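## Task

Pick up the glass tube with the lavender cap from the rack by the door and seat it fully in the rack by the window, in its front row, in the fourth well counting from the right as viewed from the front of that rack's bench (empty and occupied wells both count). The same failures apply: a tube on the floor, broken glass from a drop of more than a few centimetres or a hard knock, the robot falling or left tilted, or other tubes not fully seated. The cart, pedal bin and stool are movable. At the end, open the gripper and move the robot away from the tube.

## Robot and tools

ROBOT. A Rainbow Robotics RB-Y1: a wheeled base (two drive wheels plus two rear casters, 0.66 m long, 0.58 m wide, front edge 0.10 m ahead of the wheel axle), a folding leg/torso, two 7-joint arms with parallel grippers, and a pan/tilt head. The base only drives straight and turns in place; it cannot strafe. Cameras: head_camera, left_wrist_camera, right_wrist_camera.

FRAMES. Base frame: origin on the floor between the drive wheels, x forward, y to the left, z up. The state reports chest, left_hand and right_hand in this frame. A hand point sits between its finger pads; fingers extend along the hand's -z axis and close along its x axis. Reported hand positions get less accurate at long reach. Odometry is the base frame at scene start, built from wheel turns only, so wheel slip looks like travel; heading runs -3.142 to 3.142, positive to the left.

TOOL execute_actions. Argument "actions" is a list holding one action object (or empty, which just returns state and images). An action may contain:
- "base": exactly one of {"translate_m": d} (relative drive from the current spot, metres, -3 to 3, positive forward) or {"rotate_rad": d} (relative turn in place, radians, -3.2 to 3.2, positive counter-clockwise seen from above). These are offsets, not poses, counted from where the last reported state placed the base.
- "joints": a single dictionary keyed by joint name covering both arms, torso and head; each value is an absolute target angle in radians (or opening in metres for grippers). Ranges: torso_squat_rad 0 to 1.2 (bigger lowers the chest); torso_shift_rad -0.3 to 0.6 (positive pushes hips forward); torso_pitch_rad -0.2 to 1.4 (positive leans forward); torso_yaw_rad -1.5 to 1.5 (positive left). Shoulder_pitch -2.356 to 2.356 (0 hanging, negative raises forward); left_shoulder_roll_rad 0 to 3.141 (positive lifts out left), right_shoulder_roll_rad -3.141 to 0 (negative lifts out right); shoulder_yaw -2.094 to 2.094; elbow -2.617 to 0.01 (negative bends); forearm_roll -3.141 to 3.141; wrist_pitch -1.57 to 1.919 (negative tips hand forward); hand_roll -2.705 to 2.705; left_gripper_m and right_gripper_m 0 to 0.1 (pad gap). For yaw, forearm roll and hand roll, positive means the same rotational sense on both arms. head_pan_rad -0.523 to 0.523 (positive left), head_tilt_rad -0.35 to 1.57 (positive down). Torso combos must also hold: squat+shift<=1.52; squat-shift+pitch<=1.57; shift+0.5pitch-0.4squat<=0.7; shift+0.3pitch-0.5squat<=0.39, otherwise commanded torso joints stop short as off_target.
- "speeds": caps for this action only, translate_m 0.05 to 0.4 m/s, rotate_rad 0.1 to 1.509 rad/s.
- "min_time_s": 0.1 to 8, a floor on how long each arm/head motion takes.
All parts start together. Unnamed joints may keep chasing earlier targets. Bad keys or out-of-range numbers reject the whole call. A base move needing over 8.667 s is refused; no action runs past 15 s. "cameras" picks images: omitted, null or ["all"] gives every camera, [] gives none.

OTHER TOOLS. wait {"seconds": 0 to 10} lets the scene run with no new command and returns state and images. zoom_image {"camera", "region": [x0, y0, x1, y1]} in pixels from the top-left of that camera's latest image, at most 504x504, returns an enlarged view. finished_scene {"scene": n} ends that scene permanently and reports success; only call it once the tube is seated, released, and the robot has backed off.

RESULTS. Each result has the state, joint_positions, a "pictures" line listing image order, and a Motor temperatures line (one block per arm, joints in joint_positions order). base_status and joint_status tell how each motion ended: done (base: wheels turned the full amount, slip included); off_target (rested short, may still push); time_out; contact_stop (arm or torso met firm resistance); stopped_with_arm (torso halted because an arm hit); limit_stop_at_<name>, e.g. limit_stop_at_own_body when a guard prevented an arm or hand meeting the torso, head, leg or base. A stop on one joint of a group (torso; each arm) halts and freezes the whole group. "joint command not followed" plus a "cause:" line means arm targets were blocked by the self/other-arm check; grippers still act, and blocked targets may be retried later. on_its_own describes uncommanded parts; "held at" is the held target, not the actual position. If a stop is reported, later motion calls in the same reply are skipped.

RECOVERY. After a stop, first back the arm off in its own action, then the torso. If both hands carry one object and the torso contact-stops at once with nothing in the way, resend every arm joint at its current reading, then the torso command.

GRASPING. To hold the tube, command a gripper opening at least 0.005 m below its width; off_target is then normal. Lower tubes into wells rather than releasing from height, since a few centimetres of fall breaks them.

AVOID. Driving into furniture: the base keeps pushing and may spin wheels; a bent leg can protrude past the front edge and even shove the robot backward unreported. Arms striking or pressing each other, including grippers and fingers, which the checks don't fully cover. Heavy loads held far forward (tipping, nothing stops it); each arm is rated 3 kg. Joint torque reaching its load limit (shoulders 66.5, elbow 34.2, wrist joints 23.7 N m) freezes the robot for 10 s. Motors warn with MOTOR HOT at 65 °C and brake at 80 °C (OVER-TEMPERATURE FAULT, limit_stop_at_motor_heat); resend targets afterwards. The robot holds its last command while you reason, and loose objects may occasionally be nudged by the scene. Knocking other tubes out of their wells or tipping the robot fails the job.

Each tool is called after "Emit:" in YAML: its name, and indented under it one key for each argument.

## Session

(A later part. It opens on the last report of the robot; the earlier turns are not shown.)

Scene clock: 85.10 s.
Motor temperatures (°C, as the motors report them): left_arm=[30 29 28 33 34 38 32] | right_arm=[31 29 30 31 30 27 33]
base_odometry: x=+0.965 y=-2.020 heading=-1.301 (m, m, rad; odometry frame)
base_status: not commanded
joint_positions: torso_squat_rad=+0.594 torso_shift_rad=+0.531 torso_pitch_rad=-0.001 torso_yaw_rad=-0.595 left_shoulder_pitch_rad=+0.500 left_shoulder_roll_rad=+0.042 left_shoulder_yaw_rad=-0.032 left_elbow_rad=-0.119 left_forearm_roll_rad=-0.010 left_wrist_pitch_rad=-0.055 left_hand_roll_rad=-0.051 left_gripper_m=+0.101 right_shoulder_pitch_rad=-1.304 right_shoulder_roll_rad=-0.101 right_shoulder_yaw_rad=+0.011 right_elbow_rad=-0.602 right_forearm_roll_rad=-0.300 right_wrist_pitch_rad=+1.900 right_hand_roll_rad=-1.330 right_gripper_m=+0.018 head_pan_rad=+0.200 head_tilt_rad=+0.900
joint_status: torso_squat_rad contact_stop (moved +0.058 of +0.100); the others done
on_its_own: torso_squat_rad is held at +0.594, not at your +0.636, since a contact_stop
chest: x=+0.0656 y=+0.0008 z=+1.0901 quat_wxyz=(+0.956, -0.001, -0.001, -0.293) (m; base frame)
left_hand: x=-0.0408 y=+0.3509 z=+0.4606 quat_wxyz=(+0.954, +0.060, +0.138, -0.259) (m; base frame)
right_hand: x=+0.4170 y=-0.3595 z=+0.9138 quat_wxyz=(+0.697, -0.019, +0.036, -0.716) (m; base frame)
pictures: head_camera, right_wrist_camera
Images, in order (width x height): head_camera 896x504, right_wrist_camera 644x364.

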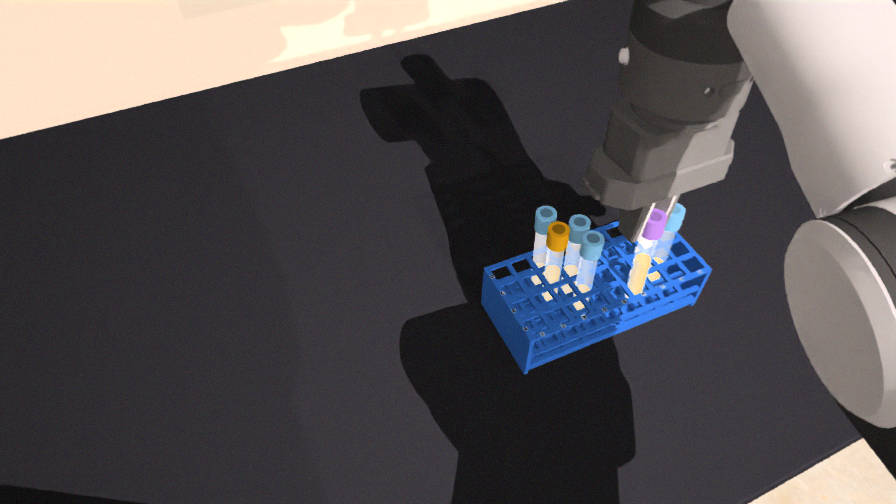

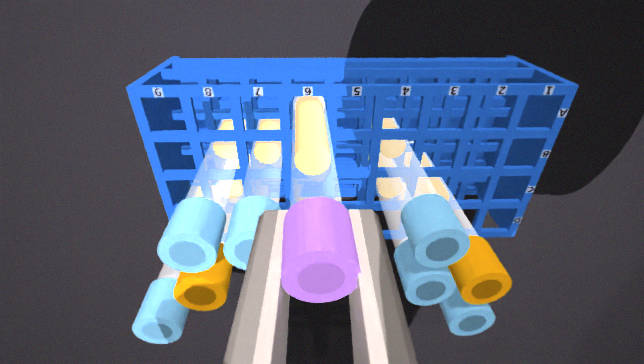

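Emit:
execute_actions:
  actions:
    - {"joints":{"torso_shift_rad":0.522,"torso_squat_rad":0.57}}
  cameras: []

Emit:
execute_actions:
  actions:
    - {"joints":{"right_hand_roll_rad":-1.9},"min_time_s":1.5}
  cameras: ["right_wrist_camera"]

Emit:
execute_actions:
  actions:
    - {"joints":{"torso_shift_rad":0.55,"torso_squat_rad":0.636}}
  cameras: ["right_wrist_camera","head_camera"]

Scene clock: 89.83 s.
Motor temperatures (°C, as the motors report them): left_arm=[30 29 28 33 34 38 32] | right_arm=[31 29 30 31 30 27 33]
base_odometry: x=+0.965 y=-2.020 heading=-1.301 (m, m, rad; odometry frame)
base_status: not commanded
joint_positions: torso_squat_rad=+0.570 torso_shift_rad=+0.522 torso_pitch_rad=+0.000 torso_yaw_rad=-0.595 left_shoulder_pitch_rad=+0.500 left_shoulder_roll_rad=+0.042 left_shoulder_yaw_rad=-0.032 left_elbow_rad=-0.119 left_forearm_roll_rad=-0.010 left_wrist_pitch_rad=-0.055 left_hand_roll_rad=-0.051 left_gripper_m=+0.101 right_shoulder_pitch_rad=-1.300 right_shoulder_roll_rad=-0.100 right_shoulder_yaw_rad=+0.011 right_elbow_rad=-0.600 right_forearm_roll_rad=-0.300 right_wrist_pitch_rad=+1.900 right_hand_roll_rad=-1.330 right_gripper_m=+0.018 head_pan_rad=+0.200 head_tilt_rad=+0.900
joint_status: all done
chest: x=+0.0658 y=+0.0006 z=+1.1008 quat_wxyz=(+0.956, -0.001, +0.000, -0.293) (m; base frame)
left_hand: x=-0.0413 y=+0.3510 z=+0.4716 quat_wxyz=(+0.954, +0.060, +0.138, -0.259) (m; base frame)
right_hand: x=+0.4158 y=-0.3593 z=+0.9217 quat_wxyz=(+0.697, -0.019, +0.039, -0.716) (m; base frame)
pictures: none
No camera images: the call's "cameras" was empty. Leave "cameras" out to get every camera's image.

Scene clock: 91.63 s.
Motor temperatures (°C, as the motors report them): left_arm=[30 29 28 33 34 38 32] | right_arm=[31 29 30 31 30 27 33]
base_odometry: x=+0.965 y=-2.020 heading=-1.301 (m, m, rad; odometry frame)
base_status: not commanded
joint_positions: torso_squat_rad=+0.570 torso_shift_rad=+0.522 torso_pitch_rad=+0.000 torso_yaw_rad=-0.595 left_shoulder_pitch_rad=+0.500 left_shoulder_roll_rad=+0.042 left_shoulder_yaw_rad=-0.032 left_elbow_rad=-0.119 left_forearm_roll_rad=-0.010 left_wrist_pitch_rad=-0.055 left_hand_roll_rad=-0.051 left_gripper_m=+0.101 right_shoulder_pitch_rad=-1.300 right_shoulder_roll_rad=-0.100 right_shoulder_yaw_rad=+0.011 right_elbow_rad=-0.600 right_forearm_roll_rad=-0.300 right_wrist_pitch_rad=+1.900 right_hand_roll_rad=-1.900 right_gripper_m=+0.018 head_pan_rad=+0.200 head_tilt_rad=+0.900
joint_status: all done
chest: x=+0.0658 y=+0.0006 z=+1.1008 quat_wxyz=(+0.956, -0.001, +0.000, -0.293) (m; base frame)
left_hand: x=-0.0413 y=+0.3510 z=+0.4716 quat_wxyz=(+0.954, +0.060, +0.138, -0.259) (m; base frame)
right_hand: x=+0.4158 y=-0.3593 z=+0.9216 quat_wxyz=(+0.467, -0.030, +0.032, -0.883) (m; base frame)
pictures: right_wrist_camera
Images, in order (width x height): right_wrist_camera 644x364.

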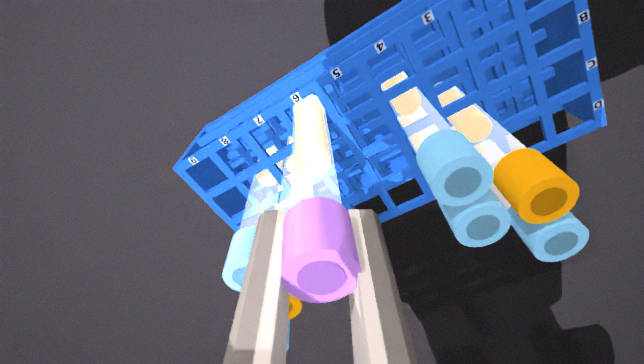

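Scene clock: 92.70 s.
Motor temperatures (°C, as the motors report them): left_arm=[30 29 28 33 34 38 32] | right_arm=[31 29 30 31 30 27 33]
base_odometry: x=+0.965 y=-2.020 heading=-1.301 (m, m, rad; odometry frame)
base_status: not commanded
joint_positions: torso_squat_rad=+0.636 torso_shift_rad=+0.550 torso_pitch_rad=-0.001 torso_yaw_rad=-0.595 left_shoulder_pitch_rad=+0.500 left_shoulder_roll_rad=+0.042 left_shoulder_yaw_rad=-0.032 left_elbow_rad=-0.119 left_forearm_roll_rad=-0.010 left_wrist_pitch_rad=-0.055 left_hand_roll_rad=-0.051 left_gripper_m=+0.101 right_shoulder_pitch_rad=-1.302 right_shoulder_roll_rad=-0.101 right_shoulder_yaw_rad=+0.011 right_elbow_rad=-0.601 right_forearm_roll_rad=-0.300 right_wrist_pitch_rad=+1.900 right_hand_roll_rad=-1.900 right_gripper_m=+0.018 head_pan_rad=+0.200 head_tilt_rad=+0.900
joint_status: all done
chest: x=+0.0660 y=+0.0006 z=+1.0701 quat_wxyz=(+0.956, -0.001, -0.001, -0.293) (m; base frame)
left_hand: x=-0.0407 y=+0.3510 z=+0.4408 quat_wxyz=(+0.954, +0.060, +0.138, -0.259) (m; base frame)
right_hand: x=+0.4164 y=-0.3596 z=+0.8921 quat_wxyz=(+0.467, -0.029, +0.031, -0.883) (m; base frame)
pictures: head_camera, right_wrist_camera
Images, in order (width x height): head_camera 896x504, right_wrist_camera 644x364.

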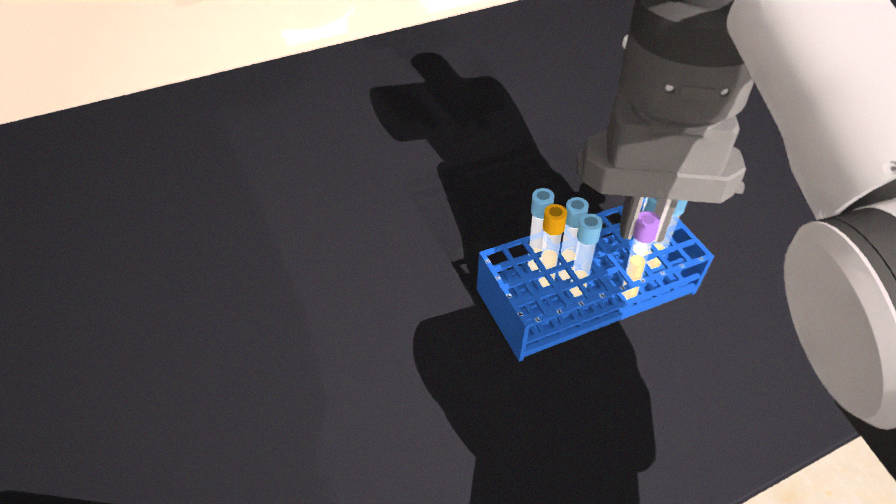

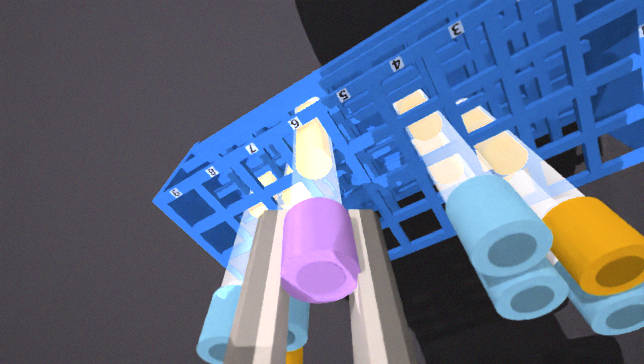

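Release and lift.

Emit:
execute_actions:
  actions:
    - {"joints":{"right_gripper_m":0.028}}
  cameras: []

Emit:
execute_actions:
  actions:
    - {"joints":{"torso_shift_rad":0.45,"torso_squat_rad":0.3}}
  cameras: ["right_wrist_camera","head_camera"]

Scene clock: 94.97 s.
Motor temperatures (°C, as the motors report them): left_arm=[30 29 28 34 34 38 32] | right_arm=[31 29 30 31 30 27 33]
base_odometry: x=+0.965 y=-2.020 heading=-1.301 (m, m, rad; odometry frame)
base_status: not commanded
joint_positions: torso_squat_rad=+0.636 torso_shift_rad=+0.550 torso_pitch_rad=+0.000 torso_yaw_rad=-0.595 left_shoulder_pitch_rad=+0.500 left_shoulder_roll_rad=+0.042 left_shoulder_yaw_rad=-0.032 left_elbow_rad=-0.119 left_forearm_roll_rad=-0.010 left_wrist_pitch_rad=-0.055 left_hand_roll_rad=-0.051 left_gripper_m=+0.101 right_shoulder_pitch_rad=-1.300 right_shoulder_roll_rad=-0.100 right_shoulder_yaw_rad=+0.011 right_elbow_rad=-0.600 right_forearm_roll_rad=-0.300 right_wrist_pitch_rad=+1.900 right_hand_roll_rad=-1.900 right_gripper_m=+0.028 head_pan_rad=+0.200 head_tilt_rad=+0.900
joint_status: all done
chest: x=+0.0662 y=+0.0006 z=+1.0700 quat_wxyz=(+0.956, -0.001, +0.000, -0.293) (m; base frame)
left_hand: x=-0.0407 y=+0.3510 z=+0.4408 quat_wxyz=(+0.954, +0.060, +0.138, -0.259) (m; base frame)
right_hand: x=+0.4162 y=-0.3594 z=+0.8910 quat_wxyz=(+0.467, -0.029, +0.032, -0.883) (m; base frame)
pictures: none
No camera images: the call's "cameras" was empty. Leave "cameras" out to get every camera's image.

Scene clock: 96.87 s.
Motor temperatures (°C, as the motors report them): left_arm=[30 29 28 34 34 38 32] | right_arm=[31 29 30 31 30 27 33]
base_odometry: x=+0.965 y=-2.020 heading=-1.301 (m, m, rad; odometry frame)
base_status: not commanded
joint_positions: torso_squat_rad=+0.300 torso_shift_rad=+0.450 torso_pitch_rad=+0.000 torso_yaw_rad=-0.595 left_shoulder_pitch_rad=+0.500 left_shoulder_roll_rad=+0.042 left_shoulder_yaw_rad=-0.032 left_elbow_rad=-0.119 left_forearm_roll_rad=-0.010 left_wrist_pitch_rad=-0.055 left_hand_roll_rad=-0.051 left_gripper_m=+0.101 right_shoulder_pitch_rad=-1.300 right_shoulder_roll_rad=-0.100 right_shoulder_yaw_rad=+0.011 right_elbow_rad=-0.600 right_forearm_roll_rad=-0.300 right_wrist_pitch_rad=+1.900 right_hand_roll_rad=-1.900 right_gripper_m=+0.028 head_pan_rad=+0.200 head_tilt_rad=+0.900
joint_status: all done
chest: x=+0.0628 y=+0.0006 z=+1.1921 quat_wxyz=(+0.956, -0.001, +0.000, -0.293) (m; base frame)
left_hand: x=-0.0443 y=+0.3510 z=+0.5629 quat_wxyz=(+0.954, +0.060, +0.138, -0.259) (m; base frame)
right_hand: x=+0.4128 y=-0.3593 z=+1.0128 quat_wxyz=(+0.467, -0.030, +0.032, -0.883) (m; base frame)
pictures: head_camera, right_wrist_camera
Images, in order (width x height): head_camera 896x504, right_wrist_camera 644x364.

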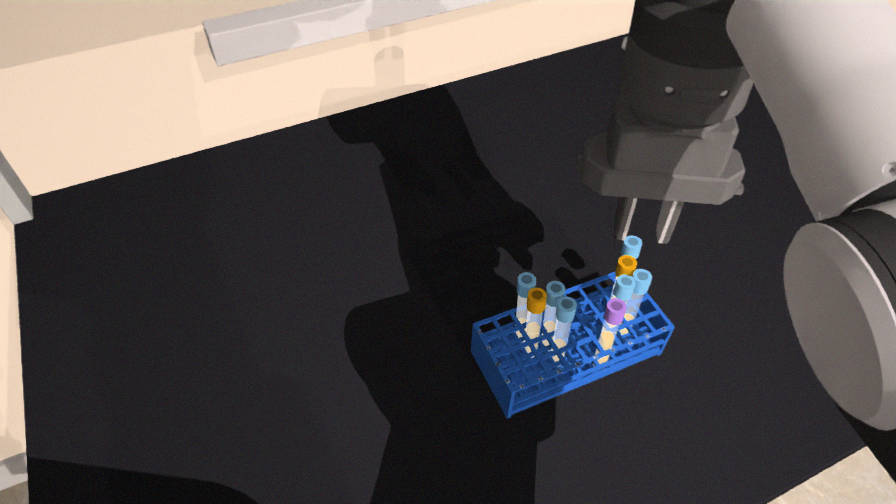

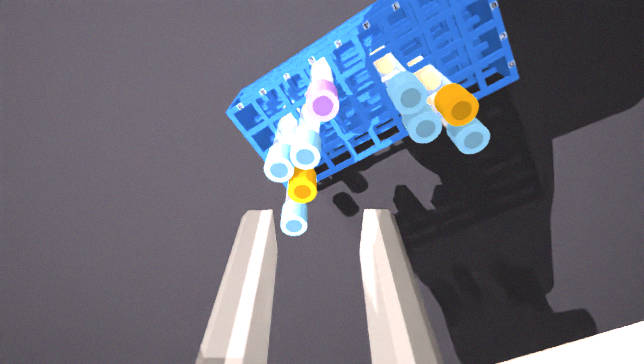

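Emit:
execute_actions:
  actions:
    - {"base":{"translate_m":-0.4},"joints":{"torso_shift_rad":0.1}}
  cameras: []

Emit:
finished_scene:
  scene: 2

Scene clock: 101.53 s.
Motor temperatures (°C, as the motors report them): left_arm=[30 29 28 34 34 38 32] | right_arm=[31 29 30 31 30 27 33]
base_odometry: x=+0.858 y=-1.634 heading=-1.300 (m, m, rad; odometry frame)
base_status: done
joint_positions: torso_squat_rad=+0.300 torso_shift_rad=+0.100 torso_pitch_rad=+0.000 torso_yaw_rad=-0.595 left_shoulder_pitch_rad=+0.500 left_shoulder_roll_rad=+0.042 left_shoulder_yaw_rad=-0.032 left_elbow_rad=-0.119 left_forearm_roll_rad=-0.010 left_wrist_pitch_rad=-0.055 left_hand_roll_rad=-0.051 left_gripper_m=+0.101 right_shoulder_pitch_rad=-1.300 right_shoulder_roll_rad=-0.100 right_shoulder_yaw_rad=+0.011 right_elbow_rad=-0.600 right_forearm_roll_rad=-0.300 right_wrist_pitch_rad=+1.900 right_hand_roll_rad=-1.900 right_gripper_m=+0.028 head_pan_rad=+0.200 head_tilt_rad=+0.900
joint_status: all done
chest: x=-0.1614 y=+0.0006 z=+1.2553 quat_wxyz=(+0.956, -0.001, +0.000, -0.293) (m; base frame)
left_hand: x=-0.2684 y=+0.3511 z=+0.6261 quat_wxyz=(+0.954, +0.060, +0.138, -0.259) (m; base frame)
right_hand: x=+0.1886 y=-0.3592 z=+1.0761 quat_wxyz=(+0.467, -0.030, +0.032, -0.883) (m; base frame)
pictures: none
No camera images: the call's "cameras" was empty. Leave "cameras" out to get every camera's image.

The scene is finished: the task was done.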